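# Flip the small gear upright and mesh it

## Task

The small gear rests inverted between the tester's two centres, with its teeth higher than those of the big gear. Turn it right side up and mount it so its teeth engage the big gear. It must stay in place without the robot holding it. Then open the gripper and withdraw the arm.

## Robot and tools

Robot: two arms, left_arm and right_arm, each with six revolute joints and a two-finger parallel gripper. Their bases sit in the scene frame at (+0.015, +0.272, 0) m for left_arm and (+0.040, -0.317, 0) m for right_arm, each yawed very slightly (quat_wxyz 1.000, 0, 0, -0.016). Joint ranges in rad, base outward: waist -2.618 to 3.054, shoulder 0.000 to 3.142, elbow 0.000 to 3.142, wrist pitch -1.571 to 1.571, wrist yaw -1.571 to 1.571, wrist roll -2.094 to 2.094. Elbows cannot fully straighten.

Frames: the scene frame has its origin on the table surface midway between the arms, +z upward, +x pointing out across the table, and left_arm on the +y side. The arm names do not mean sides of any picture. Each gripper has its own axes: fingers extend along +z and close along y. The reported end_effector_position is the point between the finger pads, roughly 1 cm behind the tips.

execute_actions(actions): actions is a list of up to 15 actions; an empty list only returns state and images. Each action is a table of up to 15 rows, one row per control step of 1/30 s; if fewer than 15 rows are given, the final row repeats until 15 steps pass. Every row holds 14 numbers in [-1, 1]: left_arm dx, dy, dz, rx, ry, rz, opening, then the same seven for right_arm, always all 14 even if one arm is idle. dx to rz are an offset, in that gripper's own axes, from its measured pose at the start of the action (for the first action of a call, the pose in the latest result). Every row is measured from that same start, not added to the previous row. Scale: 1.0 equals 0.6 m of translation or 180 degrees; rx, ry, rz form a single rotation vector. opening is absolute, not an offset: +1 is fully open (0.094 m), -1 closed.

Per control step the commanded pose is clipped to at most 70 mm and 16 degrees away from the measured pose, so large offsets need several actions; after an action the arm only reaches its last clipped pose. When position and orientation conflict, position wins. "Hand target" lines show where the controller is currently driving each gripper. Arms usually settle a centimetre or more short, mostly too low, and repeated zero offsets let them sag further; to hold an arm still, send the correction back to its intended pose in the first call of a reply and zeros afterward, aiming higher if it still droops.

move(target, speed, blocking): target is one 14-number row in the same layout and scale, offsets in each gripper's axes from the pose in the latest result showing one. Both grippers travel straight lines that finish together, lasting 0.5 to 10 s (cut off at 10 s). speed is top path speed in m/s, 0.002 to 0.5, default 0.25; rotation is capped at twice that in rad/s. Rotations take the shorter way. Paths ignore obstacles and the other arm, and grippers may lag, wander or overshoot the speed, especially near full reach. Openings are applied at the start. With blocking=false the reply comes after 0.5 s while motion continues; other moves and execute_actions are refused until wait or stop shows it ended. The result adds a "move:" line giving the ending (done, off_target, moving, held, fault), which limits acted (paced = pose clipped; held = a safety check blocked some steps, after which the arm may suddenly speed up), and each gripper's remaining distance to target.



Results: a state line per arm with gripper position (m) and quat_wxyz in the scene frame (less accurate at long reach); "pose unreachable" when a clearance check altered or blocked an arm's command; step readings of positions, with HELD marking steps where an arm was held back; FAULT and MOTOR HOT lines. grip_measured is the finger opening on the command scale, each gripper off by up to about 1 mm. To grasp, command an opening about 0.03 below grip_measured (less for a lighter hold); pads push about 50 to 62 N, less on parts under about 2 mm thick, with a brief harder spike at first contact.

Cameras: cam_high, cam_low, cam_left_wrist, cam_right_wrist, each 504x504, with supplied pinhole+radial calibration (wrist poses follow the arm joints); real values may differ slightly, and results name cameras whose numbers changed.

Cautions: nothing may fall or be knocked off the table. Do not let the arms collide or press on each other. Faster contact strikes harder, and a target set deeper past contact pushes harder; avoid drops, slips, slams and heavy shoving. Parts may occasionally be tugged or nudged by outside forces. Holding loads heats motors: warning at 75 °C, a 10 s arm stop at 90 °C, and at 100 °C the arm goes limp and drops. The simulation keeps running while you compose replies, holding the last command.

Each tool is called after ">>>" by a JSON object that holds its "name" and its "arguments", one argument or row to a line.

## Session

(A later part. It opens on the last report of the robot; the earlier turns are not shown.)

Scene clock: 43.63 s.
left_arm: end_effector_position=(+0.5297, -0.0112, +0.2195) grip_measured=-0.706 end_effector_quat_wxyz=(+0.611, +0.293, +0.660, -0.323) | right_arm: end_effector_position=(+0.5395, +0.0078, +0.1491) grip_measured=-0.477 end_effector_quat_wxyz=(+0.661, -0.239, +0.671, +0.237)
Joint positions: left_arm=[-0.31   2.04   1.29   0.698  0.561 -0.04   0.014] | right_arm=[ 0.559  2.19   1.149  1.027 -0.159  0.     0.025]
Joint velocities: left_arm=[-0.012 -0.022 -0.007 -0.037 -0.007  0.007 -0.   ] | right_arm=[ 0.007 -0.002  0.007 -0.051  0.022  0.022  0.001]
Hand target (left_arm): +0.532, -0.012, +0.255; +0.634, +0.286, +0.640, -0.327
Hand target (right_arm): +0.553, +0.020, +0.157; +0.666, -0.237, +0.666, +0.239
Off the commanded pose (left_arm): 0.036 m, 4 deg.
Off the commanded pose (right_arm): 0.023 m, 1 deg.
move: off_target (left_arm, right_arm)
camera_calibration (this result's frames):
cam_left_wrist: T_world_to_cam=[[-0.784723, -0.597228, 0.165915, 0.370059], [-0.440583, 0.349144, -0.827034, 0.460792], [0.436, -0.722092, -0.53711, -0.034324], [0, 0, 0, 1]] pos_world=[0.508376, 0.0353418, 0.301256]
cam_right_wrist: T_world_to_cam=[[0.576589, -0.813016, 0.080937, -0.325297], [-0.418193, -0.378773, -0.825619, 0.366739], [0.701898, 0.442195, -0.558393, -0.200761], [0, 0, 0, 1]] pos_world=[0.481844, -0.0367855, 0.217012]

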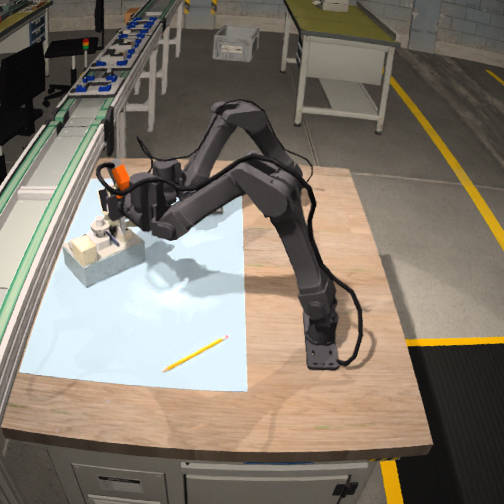

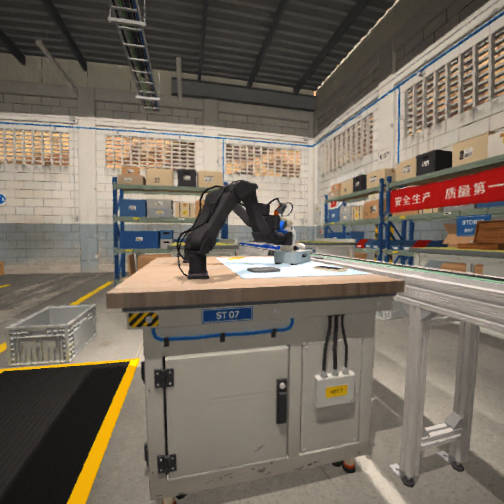

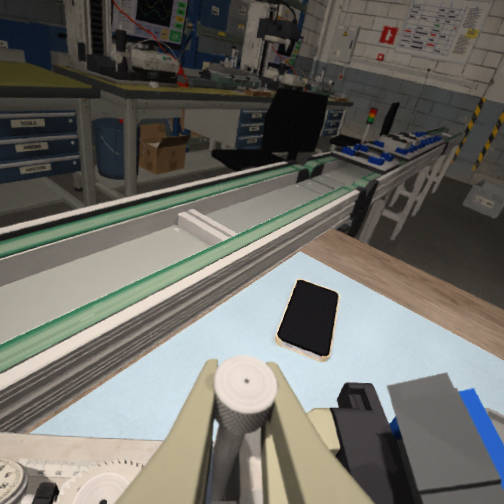

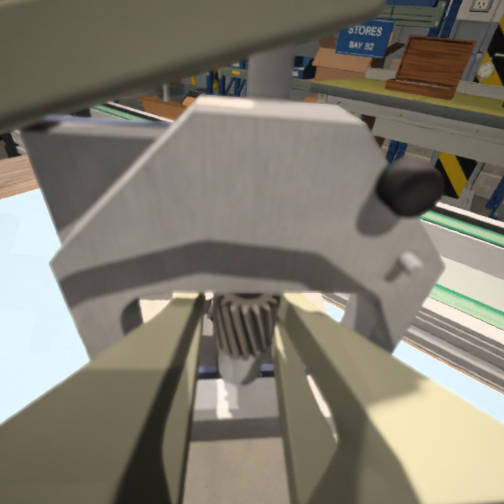

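>>> {"name": "move", "arguments": {
  "target": [-0.012,0,0.004,0,-0.02,0,-0.75,-0.014,0,-0.15,0,-0.005,0,-0.48],
  "speed": 0.08
}}

>>> {"name": "move", "arguments": {
  "target": [-0.02,0,0.004,-0.15,-0.01,0,-0.75,-0.014,0,0,0,-0.005,0,-0.48],
  "speed": 0.15
}}

Scene clock: 45.43 s.
left_arm: end_effector_position=(+0.5298, -0.0114, +0.2194) grip_measured=-0.706 end_effector_quat_wxyz=(+0.622, +0.292, +0.649, -0.327) | right_arm: end_effector_position=(+0.4720, -0.0434, +0.1492) grip_measured=-0.477 end_effector_quat_wxyz=(+0.657, -0.240, +0.674, +0.238)
Joint positions: left_arm=[-0.31   2.056  1.277  0.766  0.563 -0.053  0.014] | right_arm=[ 0.527  1.965  0.76   1.182 -0.194  0.     0.025]
Joint velocities: left_arm=[ 0.002 -0.017 -0.012  0.007 -0.022 -0.007 -0.001] | right_arm=[-0.007  0.007  0.027  0.022 -0.007 -0.066 -0.   ]
Hand target (left_arm): +0.532, -0.013, +0.226; +0.631, +0.283, +0.641, -0.332
Hand target (right_arm): +0.471, -0.049, +0.159; +0.666, -0.237, +0.666, +0.238
Off the commanded pose (left_arm): 0.008 m, 2 deg.
Off the commanded pose (right_arm): 0.011 m, 1 deg.
move: off_target (right_arm)
camera_calibration (this result's frames):
cam_left_wrist: T_world_to_cam=[[-0.789751, -0.592642, 0.15833, 0.374459], [-0.418868, 0.33243, -0.845009, 0.453056], [0.448154, -0.733666, -0.510776, -0.0469306], [0, 0, 0, 1]] pos_world=[0.506532, 0.0368797, 0.299577]
cam_right_wrist: T_world_to_cam=[[0.579418, -0.811162, 0.0793172, -0.329051], [-0.42401, -0.383116, -0.820632, 0.321046], [0.696053, 0.441858, -0.565925, -0.126797], [0, 0, 0, 1]] pos_world=[0.415042, -0.0878892, 0.217802]

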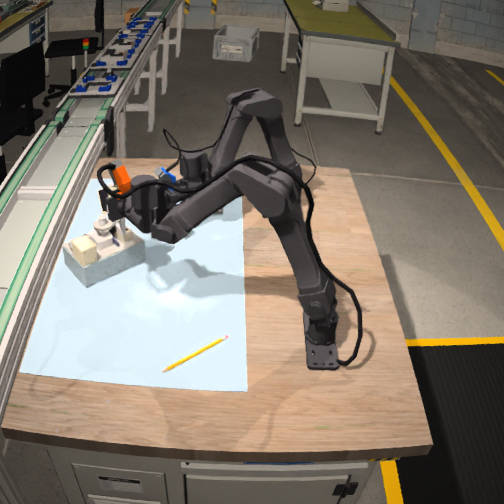

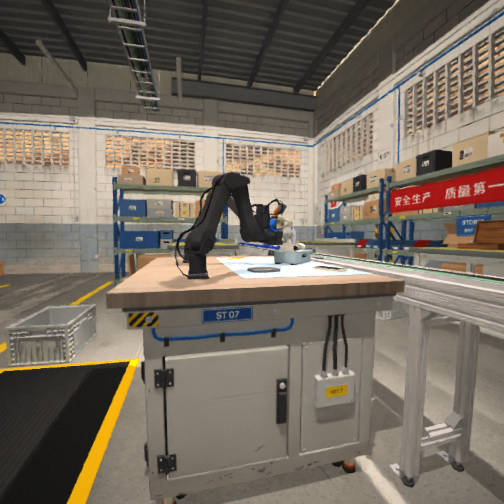

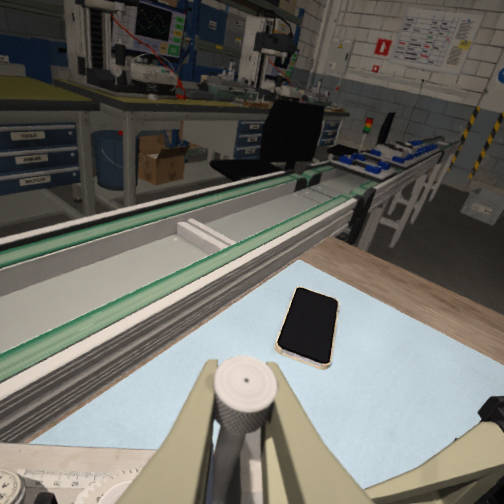

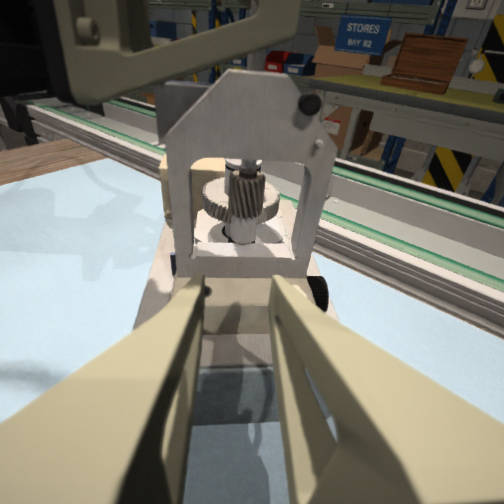

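Scene clock: 47.57 s.
left_arm: end_effector_position=(+0.5303, -0.0085, +0.2194) grip_measured=-0.706 end_effector_quat_wxyz=(+0.684, +0.160, +0.693, -0.161) | right_arm: end_effector_position=(+0.4720, -0.0434, +0.1492) grip_measured=-0.477 end_effector_quat_wxyz=(+0.657, -0.240, +0.674, +0.238)
Joint positions: left_arm=[-0.486  1.99   1.174  0.805 -0.061 -0.004  0.014] | right_arm=[ 0.527  1.965  0.76   1.182 -0.194  0.     0.025]
Joint velocities: left_arm=[ 0.002 -0.002  0.002 -0.022 -0.022 -0.051 -0.001] | right_arm=[-0.002 -0.007 -0.002  0.037 -0.007 -0.037 -0.001]
Hand target (left_arm): +0.530, -0.012, +0.231; +0.683, +0.136, +0.698, -0.169
Hand target (right_arm): +0.472, -0.043, +0.158; +0.663, -0.238, +0.668, +0.240
Off the commanded pose (left_arm): 0.013 m, 3 deg.
Off the commanded pose (right_arm): 0.008 m, 1 deg.
move: off_target (left_arm)
camera_calibration (this result's frames):
cam_left_wrist: T_world_to_cam=[[-0.459101, -0.882577, 0.101412, 0.211208], [-0.499783, 0.162214, -0.850825, 0.495057], [0.734468, -0.441299, -0.515569, -0.193346], [0, 0, 0, 1]] pos_world=[0.486393, 0.0207786, 0.300104]
cam_right_wrist: T_world_to_cam=[[0.579418, -0.811162, 0.0793172, -0.329051], [-0.42401, -0.383116, -0.820632, 0.321046], [0.696053, 0.441858, -0.565925, -0.126797], [0, 0, 0, 1]] pos_world=[0.415042, -0.0878892, 0.217802]

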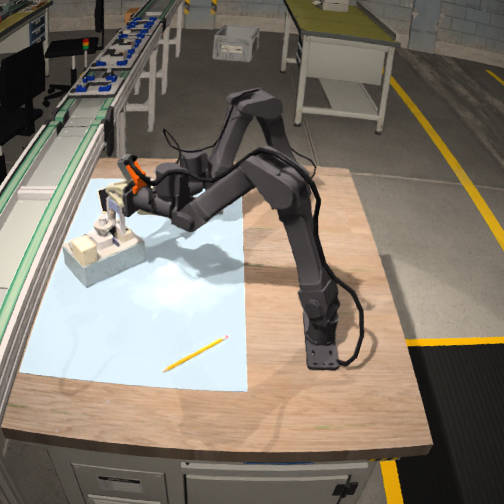

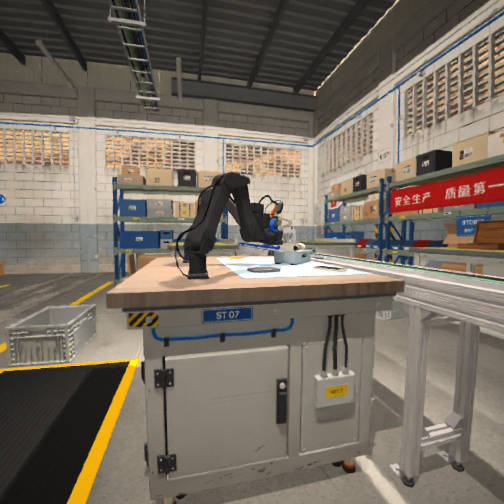

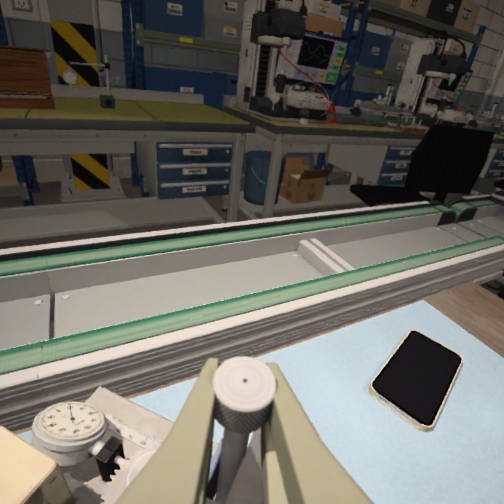

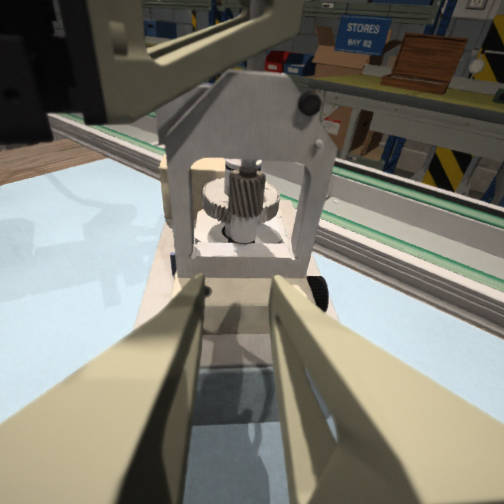

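>>> {"name": "move", "arguments": {
  "target": [-0.06,0,0.004,0,-0.01,0,-0.75,-0.014,0,0,0,-0.005,0,-0.48],
  "speed": 0.05
}}

>>> {"name": "move", "arguments": {
  "target": [0.04,0,0.0,0,-0.01,0,-0.75,-0.014,0,0,0,-0.005,0,-0.48],
  "speed": 0.05
}}

Scene clock: 48.77 s.
left_arm: end_effector_position=(+0.5300, -0.0085, +0.2201) grip_measured=-0.706 end_effector_quat_wxyz=(+0.672, +0.170, +0.704, -0.154) | right_arm: end_effector_position=(+0.4720, -0.0434, +0.1492) grip_measured=-0.477 end_effector_quat_wxyz=(+0.657, -0.240, +0.674, +0.238)
Joint positions: left_arm=[-0.484  1.969  1.19   0.731 -0.054  0.009  0.014] | right_arm=[ 0.527  1.965  0.76   1.182 -0.194  0.     0.025]
Joint velocities: left_arm=[ 0.012 -0.002  0.002  0.022  0.037 -0.037  0.001] | right_arm=[-0.002  0.007 -0.012 -0.007 -0.022 -0.007  0.001]
Hand target (left_arm): +0.531, -0.008, +0.255; +0.695, +0.157, +0.682, -0.163
Hand target (right_arm): +0.472, -0.043, +0.158; +0.663, -0.238, +0.668, +0.240
Off the commanded pose (left_arm): 0.035 m, 4 deg.
Off the commanded pose (right_arm): 0.008 m, 1 deg.
move: off_target (left_arm)
camera_calibration (this result's frames):
cam_left_wrist: T_world_to_cam=[[-0.461661, -0.882784, 0.0869525, 0.215517], [-0.521197, 0.190628, -0.831874, 0.502896], [0.71779, -0.429364, -0.54811, -0.176588], [0, 0, 0, 1]] pos_world=[0.488357, 0.0185688, 0.302817]
cam_right_wrist: T_world_to_cam=[[0.579418, -0.811162, 0.0793172, -0.329051], [-0.42401, -0.383116, -0.820632, 0.321046], [0.696053, 0.441858, -0.565925, -0.126797], [0, 0, 0, 1]] pos_world=[0.415042, -0.0878892, 0.217802]

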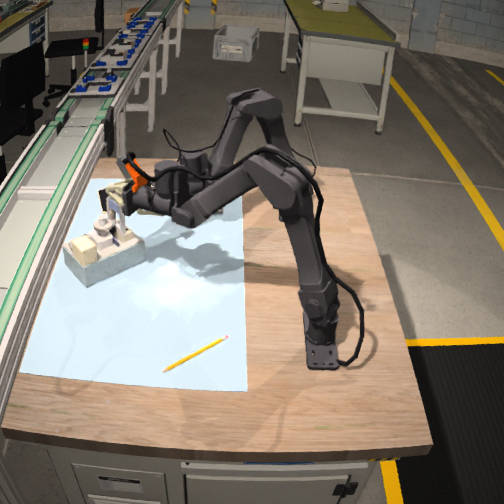

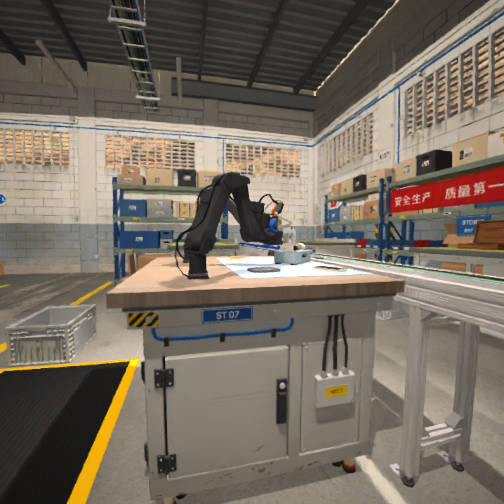

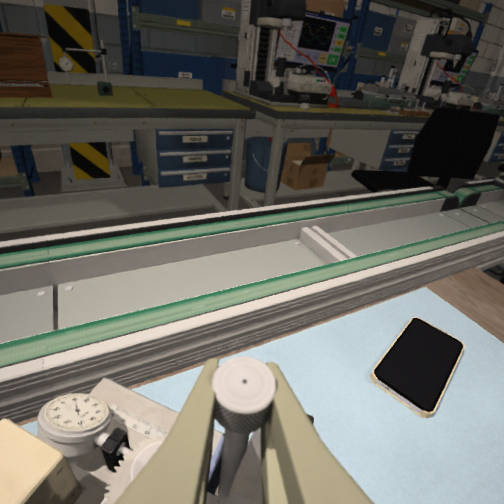

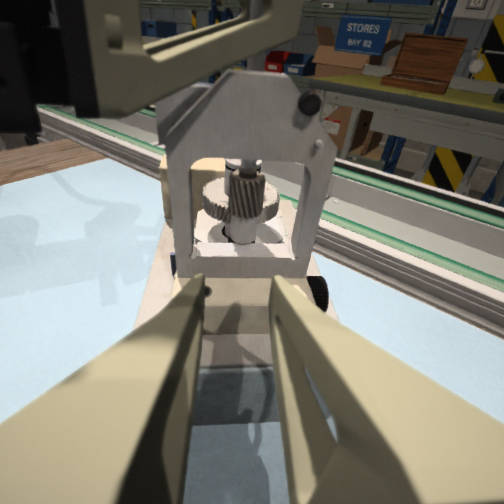

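Scene clock: 49.57 s.
left_arm: end_effector_position=(+0.5302, -0.0085, +0.2210) grip_measured=-0.706 end_effector_quat_wxyz=(+0.700, +0.168, +0.676, -0.158) | right_arm: end_effector_position=(+0.4720, -0.0434, +0.1492) grip_measured=-0.477 end_effector_quat_wxyz=(+0.657, -0.240, +0.674, +0.238)
Joint positions: left_arm=[-0.483  2.009  1.16   0.88  -0.051  0.024  0.014] | right_arm=[ 0.527  1.965  0.76   1.182 -0.194  0.     0.025]
Joint velocities: left_arm=[ 0.012 -0.002 -0.002  0.051  0.007  0.007 -0.   ] | right_arm=[ 0.012 -0.007  0.007 -0.007 -0.081  0.11  -0.001]
Hand target (left_arm): +0.529, -0.008, +0.196; +0.683, +0.168, +0.693, -0.157
Hand target (right_arm): +0.472, -0.043, +0.158; +0.663, -0.238, +0.668, +0.240
Off the commanded pose (left_arm): 0.025 m, 3 deg.
Off the commanded pose (right_arm): 0.008 m, 1 deg.
move: off_target (left_arm)
camera_calibration (this result's frames):
cam_left_wrist: T_world_to_cam=[[-0.469605, -0.879721, 0.0745766, 0.222534], [-0.456009, 0.169355, -0.873713, 0.478245], [0.755994, -0.444307, -0.48069, -0.211536], [0, 0, 0, 1]] pos_world=[0.482507, 0.0207883, 0.29957]
cam_right_wrist: T_world_to_cam=[[0.579418, -0.811162, 0.0793172, -0.329051], [-0.42401, -0.383116, -0.820632, 0.321046], [0.696053, 0.441858, -0.565925, -0.126797], [0, 0, 0, 1]] pos_world=[0.415042, -0.0878892, 0.217802]

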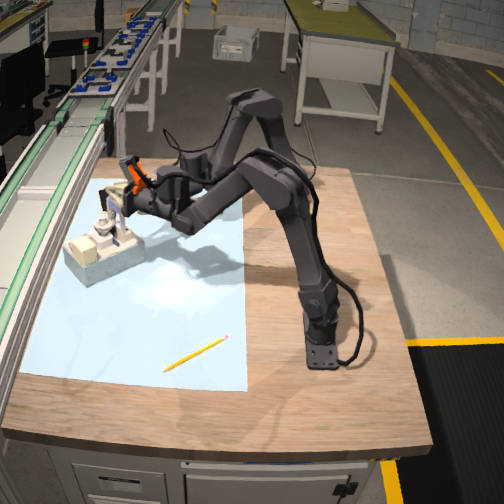

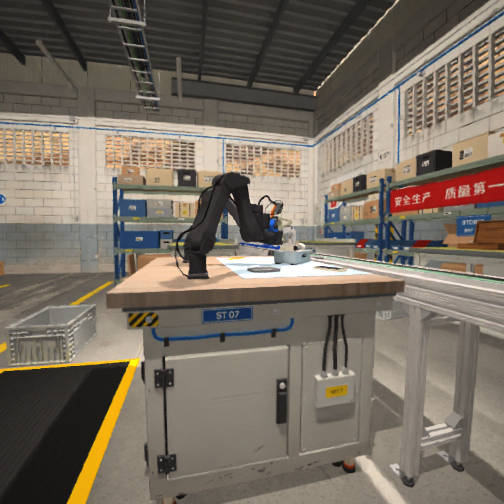

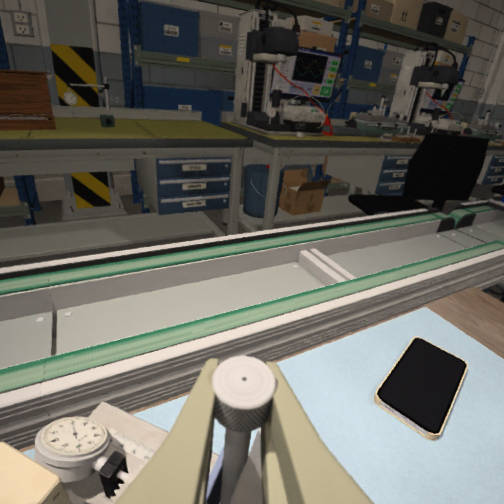

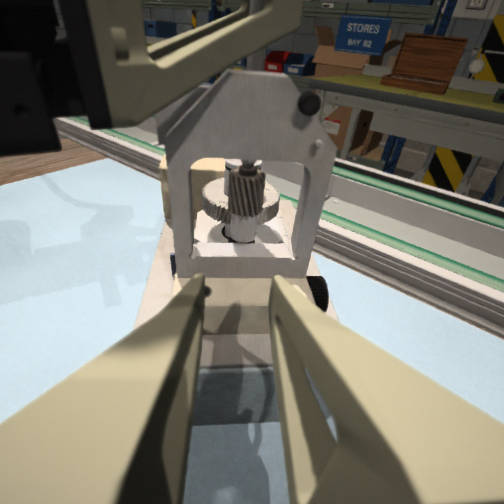

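>>> {"name": "move", "arguments": {
  "target": [-0.01,0,0.0,0,0,0,0,-0.014,0,0,0,-0.005,0,-0.45],
  "speed": 0.05
}}

>>> {"name": "move", "arguments": {
  "target": [-0.03,0.15,-0.13,0.25,0,0,0,-0.016,-0.007,0.11,0,-0.01,0,-0.45],
  "speed": 0.15
}}

Scene clock: 50.83 s.
left_arm: end_effector_position=(+0.5303, -0.0086, +0.2175) grip_measured=-0.003 end_effector_quat_wxyz=(+0.696, +0.170, +0.680, -0.156) | right_arm: end_effector_position=(+0.4720, -0.0434, +0.1492) grip_measured=-0.453 end_effector_quat_wxyz=(+0.657, -0.240, +0.674, +0.238)
Joint positions: left_arm=[-0.483  2.009  1.16   0.867 -0.051  0.025  0.047] | right_arm=[ 0.527  1.965  0.76   1.182 -0.194  0.     0.026]
Joint velocities: left_arm=[ 0.017 -0.007 -0.002  0.007  0.022  0.051 -0.001] | right_arm=[-0.002 -0.002 -0.007  0.022 -0.066 -0.066  0.001]
Hand target (left_arm): +0.530, -0.008, +0.227; +0.701, +0.168, +0.675, -0.158
Hand target (right_arm): +0.472, -0.043, +0.158; +0.663, -0.238, +0.668, +0.240
Off the commanded pose (left_arm): 0.009 m, 1 deg.
Off the commanded pose (right_arm): 0.008 m, 1 deg.
move: done
camera_calibration (this result's frames):
cam_left_wrist: T_world_to_cam=[[-0.469083, -0.880062, 0.0738399, 0.222601], [-0.4659, 0.175566, -0.867245, 0.479184], [0.750265, -0.441212, -0.492376, -0.207684], [0, 0, 0, 1]] pos_world=[0.483488, 0.0201417, 0.296874]
cam_right_wrist: T_world_to_cam=[[0.579418, -0.811162, 0.0793172, -0.329051], [-0.42401, -0.383116, -0.820632, 0.321046], [0.696053, 0.441858, -0.565925, -0.126797], [0, 0, 0, 1]] pos_world=[0.415042, -0.0878892, 0.217802]

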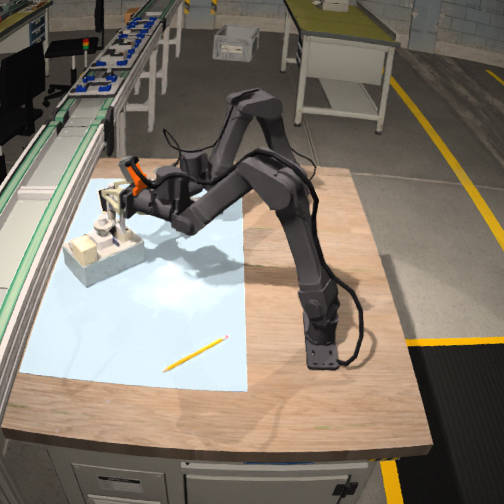

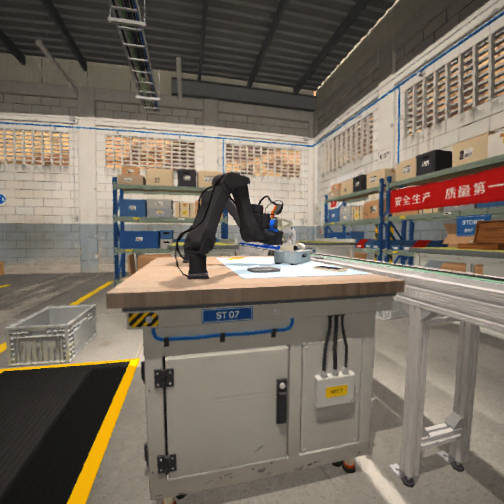

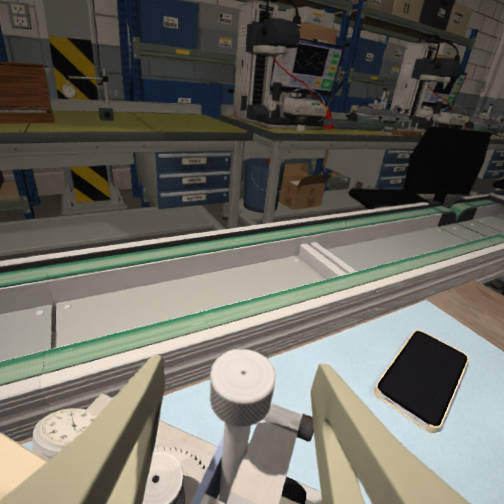

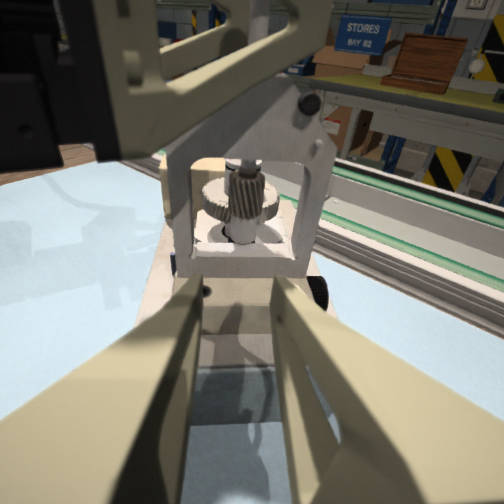

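Scene clock: 54.00 s.
left_arm: end_effector_position=(+0.5002, +0.1045, +0.2290) grip_measured=-0.002 end_effector_quat_wxyz=(+0.581, +0.418, +0.567, -0.408) | right_arm: end_effector_position=(+0.5231, -0.0139, +0.1483) grip_measured=-0.453 end_effector_quat_wxyz=(+0.663, -0.237, +0.670, +0.236)
Joint positions: left_arm=[ 0.033  2.046  1.276  0.796  1.247 -0.     0.047] | right_arm=[ 0.534  2.128  1.025  1.092 -0.179  0.     0.026]
Joint velocities: left_arm=[-0.002 -0.002  0.007 -0.007  0.022 -0.022  0.   ] | right_arm=[-0.002  0.007 -0.007  0.007 -0.007 -0.007  0.001]
Hand target (left_arm): +0.504, +0.107, +0.235; +0.583, +0.420, +0.564, -0.408
Hand target (right_arm): +0.525, -0.005, +0.157; +0.668, -0.236, +0.663, +0.242
Off the commanded pose (left_arm): 0.008 m, 1 deg.
Off the commanded pose (right_arm): 0.013 m, 1 deg.
move: off_target (right_arm)
camera_calibration (this result's frames):
cam_left_wrist: T_world_to_cam=[[-0.952623, -0.295094, 0.0736867, 0.487969], [-0.209315, 0.46028, -0.862745, 0.296124], [0.220674, -0.837294, -0.500241, 0.178546], [0, 0, 0, 1]] pos_world=[0.487433, 0.157192, 0.308839]
cam_right_wrist: T_world_to_cam=[[0.572939, -0.815584, 0.0810216, -0.331588], [-0.417411, -0.375436, -0.827536, 0.351021], [0.705343, 0.440308, -0.555535, -0.182347], [0, 0, 0, 1]] pos_world=[0.465116, -0.0583633, 0.216048]

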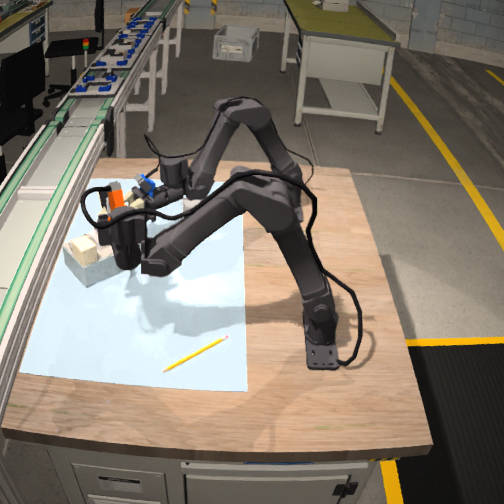

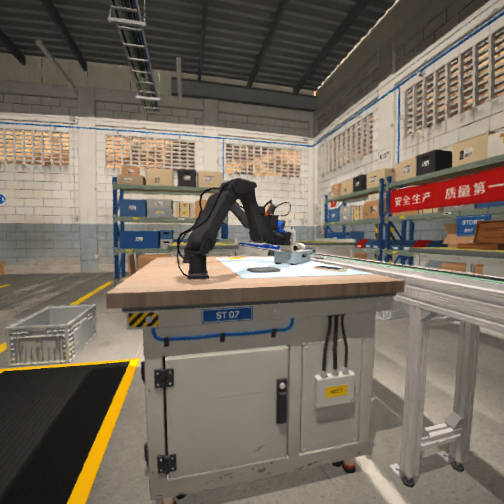

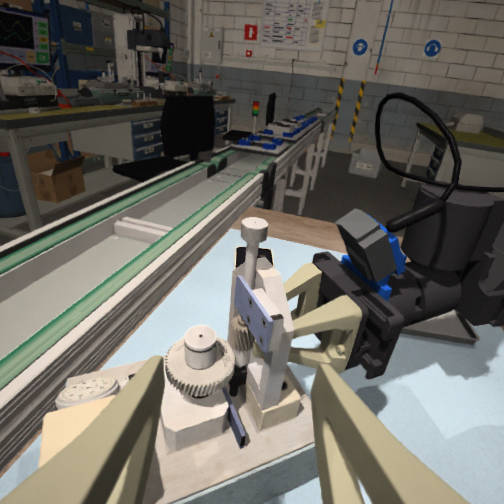

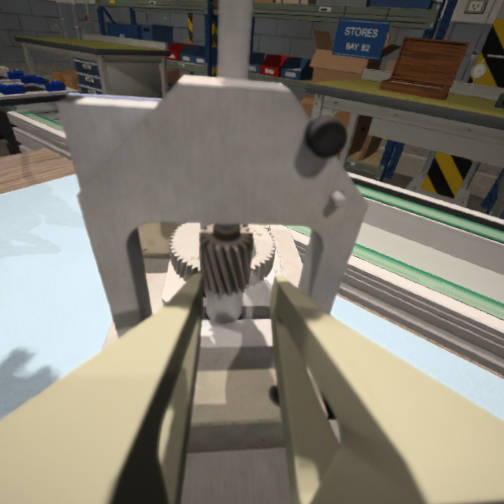

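>>> {"name": "move", "arguments": {
  "target": [-0.012,0,0,0,0,0,0,-0.02,0.015,0.043,0,-0.005,0,-0.45],
  "speed": 0.04
}}

Scene clock: 55.20 s.
left_arm: end_effector_position=(+0.4999, +0.1044, +0.2280) grip_measured=-0.002 end_effector_quat_wxyz=(+0.579, +0.417, +0.569, -0.410) | right_arm: end_effector_position=(+0.5343, +0.0022, +0.1525) grip_measured=-0.453 end_effector_quat_wxyz=(+0.663, -0.237, +0.670, +0.235)
Joint positions: left_arm=[ 0.033  2.046  1.276  0.788  1.249 -0.     0.047] | right_arm=[ 0.556  2.164  1.113  1.041 -0.156  0.     0.026]
Joint velocities: left_arm=[-0.002 -0.017 -0.002  0.022  0.037 -0.007 -0.001] | right_arm=[-0.012  0.017 -0.017 -0.081 -0.037 -0.022  0.001]
Hand target (left_arm): +0.500, +0.105, +0.236; +0.582, +0.418, +0.567, -0.408
Hand target (right_arm): +0.537, +0.009, +0.160; +0.668, -0.235, +0.665, +0.238
Off the commanded pose (left_arm): 0.008 m, 0 deg.
Off the commanded pose (right_arm): 0.011 m, 1 deg.
move: off_target (right_arm)
camera_calibration (this result's frames):
cam_left_wrist: T_world_to_cam=[[-0.952594, -0.29328, 0.0809425, 0.485863], [-0.215013, 0.460721, -0.861107, 0.297698], [0.215254, -0.837689, -0.501939, 0.181172], [0, 0, 0, 1]] pos_world=[0.487841, 0.157105, 0.30796]
cam_right_wrist: T_world_to_cam=[[0.571604, -0.816485, 0.0813682, -0.32457], [-0.417061, -0.374505, -0.828134, 0.365052], [0.706632, 0.439429, -0.554593, -0.195861], [0, 0, 0, 1]] pos_world=[0.476176, -0.042226, 0.220099]

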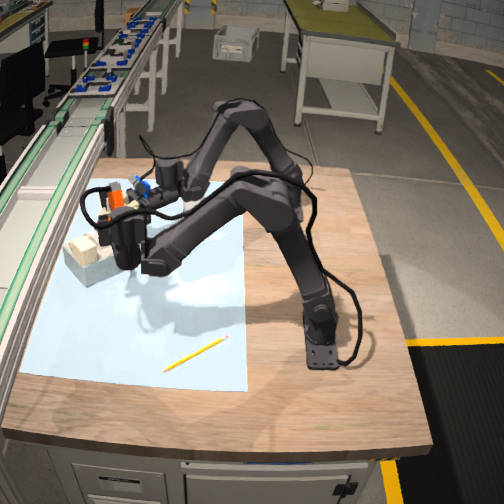

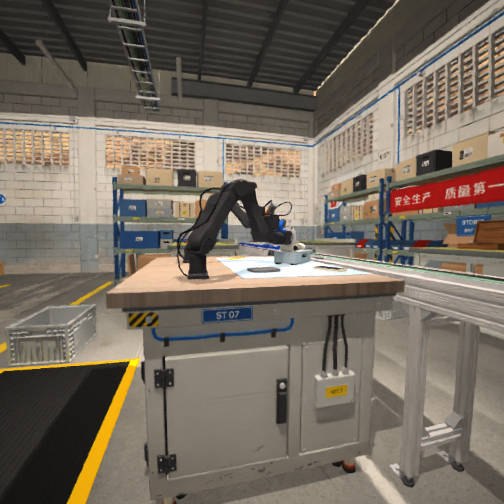

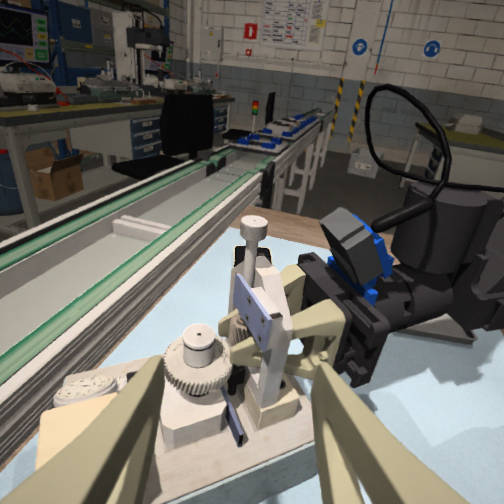

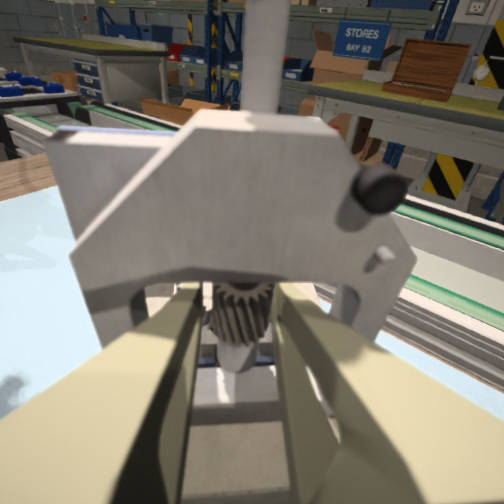

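>>> {"name": "move", "arguments": {
  "target": [-0.012,0,0,0,0,0,0,0.005,0,-0.022,0,0,0,-0.45],
  "speed": 0.04
}}

Scene clock: 56.03 s.
left_arm: end_effector_position=(+0.4999, +0.1044, +0.2271) grip_measured=-0.002 end_effector_quat_wxyz=(+0.577, +0.415, +0.571, -0.411) | right_arm: end_effector_position=(+0.5269, -0.0020, +0.1433) grip_measured=-0.453 end_effector_quat_wxyz=(+0.661, -0.237, +0.672, +0.235)
Joint positions: left_arm=[ 0.033  2.046  1.276  0.781  1.249 -0.     0.047] | right_arm=[ 0.556  2.164  1.068  1.08  -0.157  0.     0.026]
Joint velocities: left_arm=[-0.017  0.002  0.012 -0.007  0.022 -0.037  0.001] | right_arm=[-0.007 -0.012 -0.002 -0.081 -0.022 -0.051 -0.   ]
Hand target (left_arm): +0.500, +0.104, +0.235; +0.579, +0.417, +0.568, -0.410
Hand target (right_arm): +0.524, -0.006, +0.150; +0.663, -0.237, +0.670, +0.235
Off the commanded pose (left_arm): 0.008 m, 0 deg.
Off the commanded pose (right_arm): 0.008 m, 0 deg.
move: done
camera_calibration (this result's frames):
cam_left_wrist: T_world_to_cam=[[-0.951982, -0.29328, 0.0878448, 0.484075], [-0.221249, 0.46072, -0.859526, 0.299667], [0.21161, -0.837689, -0.503486, 0.182881], [0, 0, 0, 1]] pos_world=[0.488432, 0.157105, 0.307126]
cam_right_wrist: T_world_to_cam=[[0.572344, -0.816019, 0.0808371, -0.323338], [-0.421286, -0.377188, -0.824771, 0.35451], [0.70352, 0.437997, -0.559659, -0.191535], [0, 0, 0, 1]] pos_world=[0.469159, -0.0462411, 0.211334]

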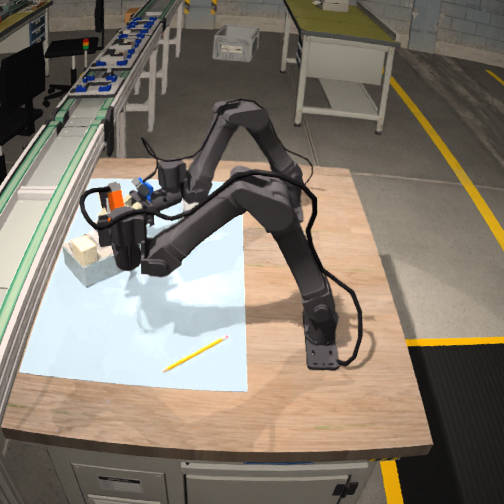

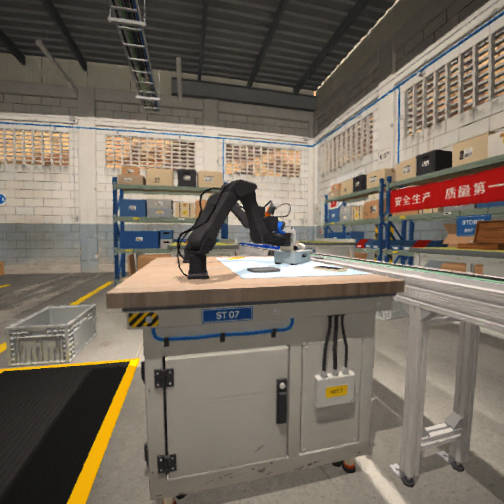

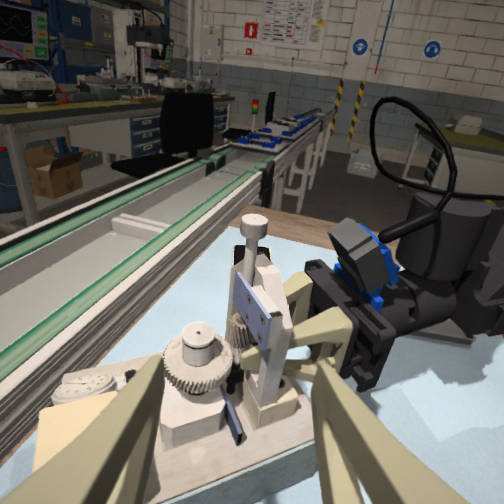

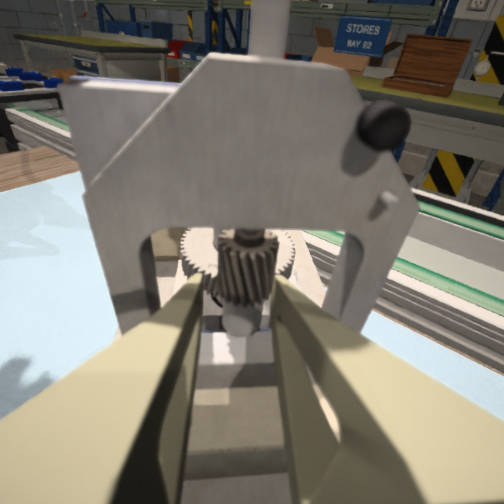

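>>> {"name": "move", "arguments": {
  "target": [-0.012,0,0,0,0,0,0,-0.019,-0.003,0.03,0,-0.005,0,-0.45],
  "speed": 0.03
}}

>>> {"name": "move", "arguments": {
  "target": [-0.012,0,0,0,0,0,0,-0.012,0,0.015,0,-0.005,0,-0.7],
  "speed": 0.03
}}

Scene clock: 57.13 s.
left_arm: end_effector_position=(+0.4999, +0.1044, +0.2262) grip_measured=-0.002 end_effector_quat_wxyz=(+0.575, +0.414, +0.573, -0.413) | right_arm: end_effector_position=(+0.5338, +0.0025, +0.1464) grip_measured=-0.453 end_effector_quat_wxyz=(+0.660, -0.238, +0.672, +0.236)
Joint positions: left_arm=[ 0.033  2.046  1.276  0.773  1.249 -0.     0.047] | right_arm=[ 0.556  2.175  1.11   1.048 -0.159  0.     0.026]
Joint velocities: left_arm=[ 0.002 -0.007 -0.007 -0.037 -0.022 -0.037 -0.001] | right_arm=[ 0.012 -0.012 -0.007 -0.037 -0.037 -0.007  0.   ]
Hand target (left_arm): +0.500, +0.104, +0.234; +0.577, +0.415, +0.571, -0.411
Hand target (right_arm): +0.541, +0.008, +0.154; +0.666, -0.235, +0.667, +0.237
Off the commanded pose (left_arm): 0.008 m, 0 deg.
Off the commanded pose (right_arm): 0.013 m, 1 deg.
move: off_target (right_arm)
camera_calibration (this result's frames):
cam_left_wrist: T_world_to_cam=[[-0.951284, -0.29328, 0.0951054, 0.482174], [-0.2278, 0.46072, -0.857813, 0.301724], [0.207763, -0.837689, -0.505085, 0.184678], [0, 0, 0, 1]] pos_world=[0.489048, 0.157105, 0.306244]
cam_right_wrist: T_world_to_cam=[[0.574603, -0.814445, 0.0806931, -0.325024], [-0.421111, -0.378754, -0.824142, 0.361494], [0.701781, 0.439574, -0.560605, -0.195571], [0, 0, 0, 1]] pos_world=[0.476237, -0.0418284, 0.214512]

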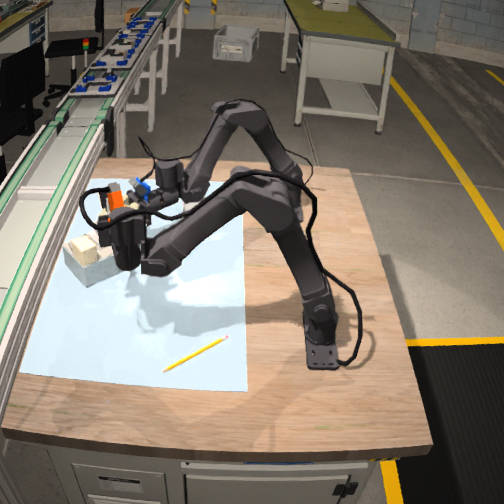

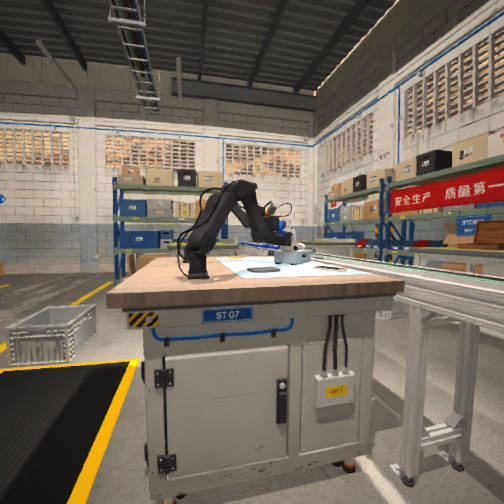

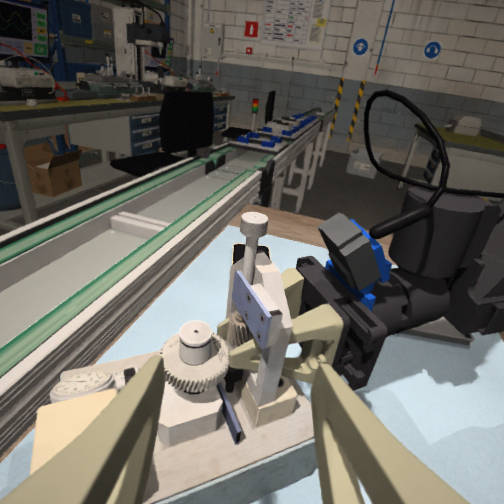

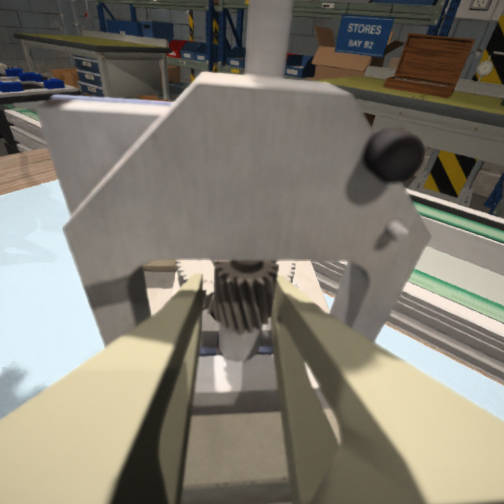

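Scene clock: 57.83 s.
left_arm: end_effector_position=(+0.4999, +0.1044, +0.2252) grip_measured=-0.002 end_effector_quat_wxyz=(+0.572, +0.412, +0.575, -0.414) | right_arm: end_effector_position=(+0.5342, +0.0014, +0.1464) grip_measured=-0.641 end_effector_quat_wxyz=(+0.661, -0.237, +0.672, +0.235)
Joint positions: left_arm=[ 0.033  2.046  1.276  0.766  1.249 -0.     0.047] | right_arm=[ 0.555  2.175  1.108  1.052 -0.157  0.001  0.017]
Joint velocities: left_arm=[-0.012 -0.012  0.002 -0.066 -0.022  0.022 -0.001] | right_arm=[-0.007 -0.002  0.007  0.037  0.051  0.007 -0.001]
Hand target (left_arm): +0.500, +0.104, +0.233; +0.575, +0.414, +0.573, -0.413
Hand target (right_arm): +0.540, +0.008, +0.154; +0.666, -0.236, +0.667, +0.238
Off the commanded pose (left_arm): 0.008 m, 0 deg.
Off the commanded pose (right_arm): 0.012 m, 1 deg.
move: off_target (right_arm)
camera_calibration (this result's frames):
cam_left_wrist: T_world_to_cam=[[-0.95057, -0.29328, 0.101998, 0.48035], [-0.234012, 0.46072, -0.85614, 0.303664], [0.204097, -0.837689, -0.506578, 0.186384], [0, 0, 0, 1]] pos_world=[0.489627, 0.157105, 0.305402]
cam_right_wrist: T_world_to_cam=[[0.571412, -0.816744, 0.0801116, -0.324347], [-0.421845, -0.376054, -0.825003, 0.361782], [0.703942, 0.437622, -0.559421, -0.196637], [0, 0, 0, 1]] pos_world=[0.476373, -0.042806, 0.214452]

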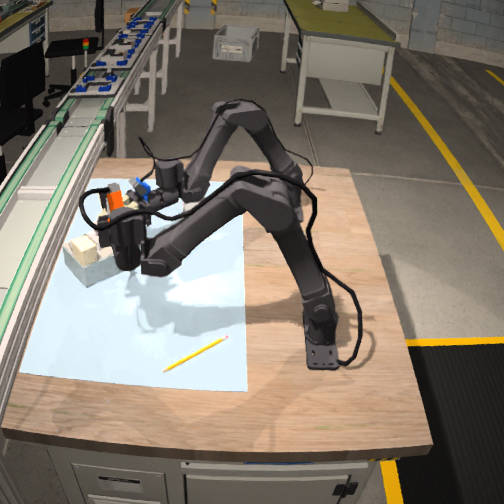

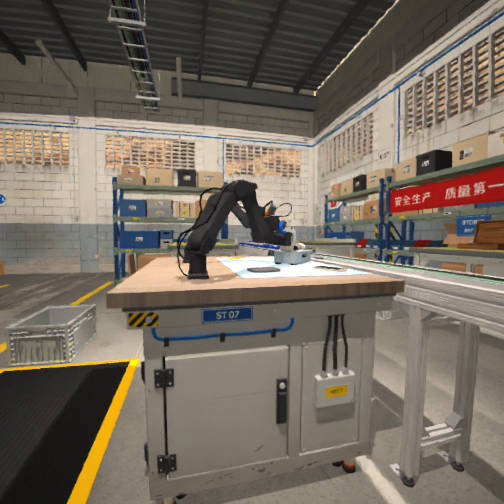

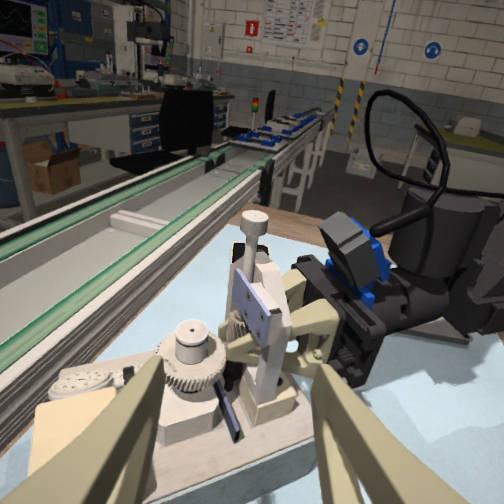

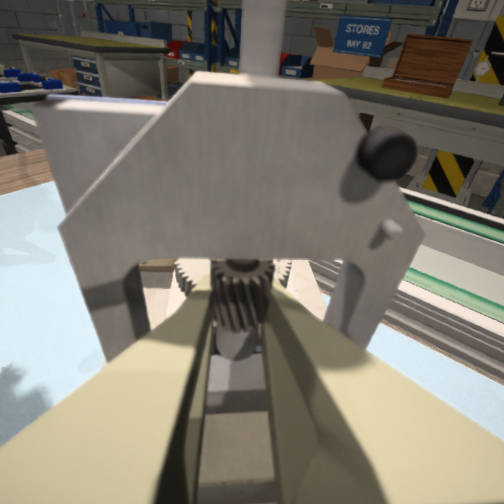

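Now push down.

>>> {"name": "move", "arguments": {
  "target": [-0.013,0,0,0,0,0,0,0.025,0,0.005,0,0,0,-0.7],
  "speed": 0.03
}}

Scene clock: 58.67 s.
left_arm: end_effector_position=(+0.4999, +0.1044, +0.2241) grip_measured=-0.002 end_effector_quat_wxyz=(+0.570, +0.411, +0.578, -0.416) | right_arm: end_effector_position=(+0.5341, +0.0016, +0.1465) grip_measured=-0.641 end_effector_quat_wxyz=(+0.672, -0.234, +0.661, +0.238)
Joint positions: left_arm=[ 0.033  2.046  1.276  0.757  1.249 -0.     0.047] | right_arm=[ 0.555  2.198  1.105  1.11  -0.158  0.002  0.017]
Joint velocities: left_arm=[ 0.012  0.002 -0.002 -0.037  0.022 -0.081 -0.001] | right_arm=[-0.017 -0.007 -0.002  0.022  0.022 -0.081  0.   ]
Hand target (left_arm): +0.500, +0.104, +0.233; +0.573, +0.412, +0.575, -0.414
Hand target (right_arm): +0.536, +0.003, +0.131; +0.661, -0.237, +0.672, +0.235
Off the commanded pose (left_arm): 0.009 m, 1 deg.
Off the commanded pose (right_arm): 0.015 m, 2 deg.
move: off_target (right_arm)
camera_calibration (this result's frames):
cam_left_wrist: T_world_to_cam=[[-0.949596, -0.29328, 0.110696, 0.478021], [-0.24184, 0.46072, -0.853962, 0.306092], [0.19945, -0.83769, -0.508425, 0.188535], [0, 0, 0, 1]] pos_world=[0.490349, 0.157105, 0.304331]
cam_right_wrist: T_world_to_cam=[[0.570158, -0.817494, 0.0813811, -0.323675], [-0.398805, -0.362021, -0.842553, 0.352171], [0.718244, 0.447934, -0.532429, -0.208203], [0, 0, 0, 1]] pos_world=[0.474534, -0.0438482, 0.212211]

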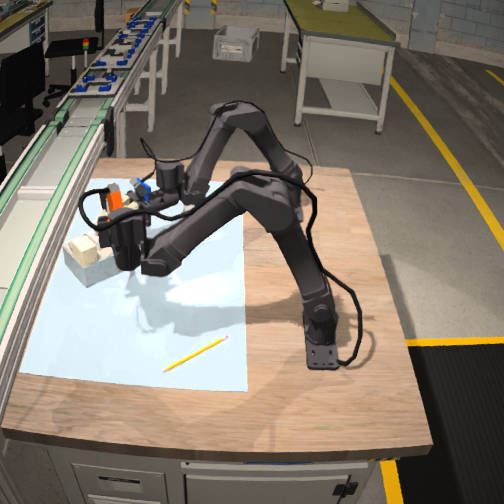

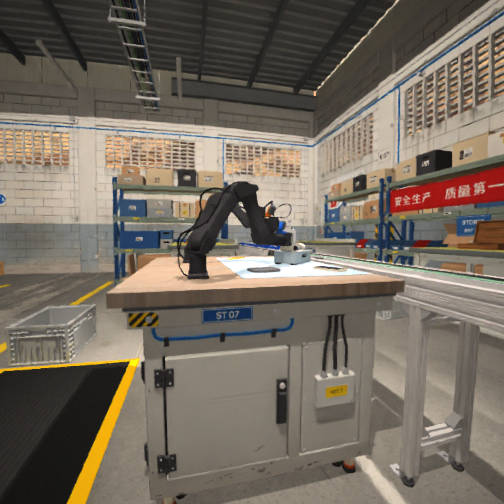

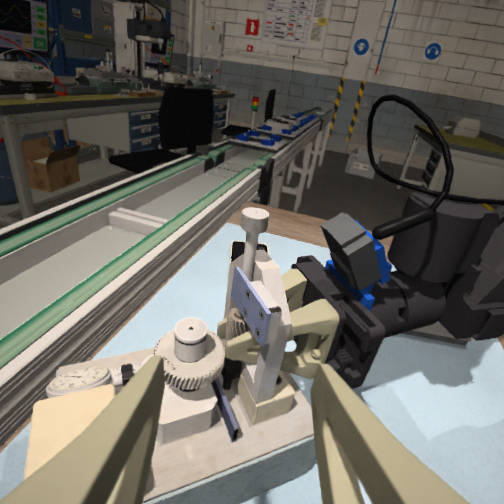

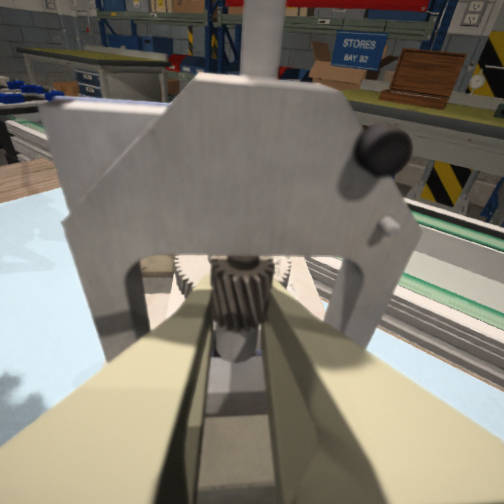

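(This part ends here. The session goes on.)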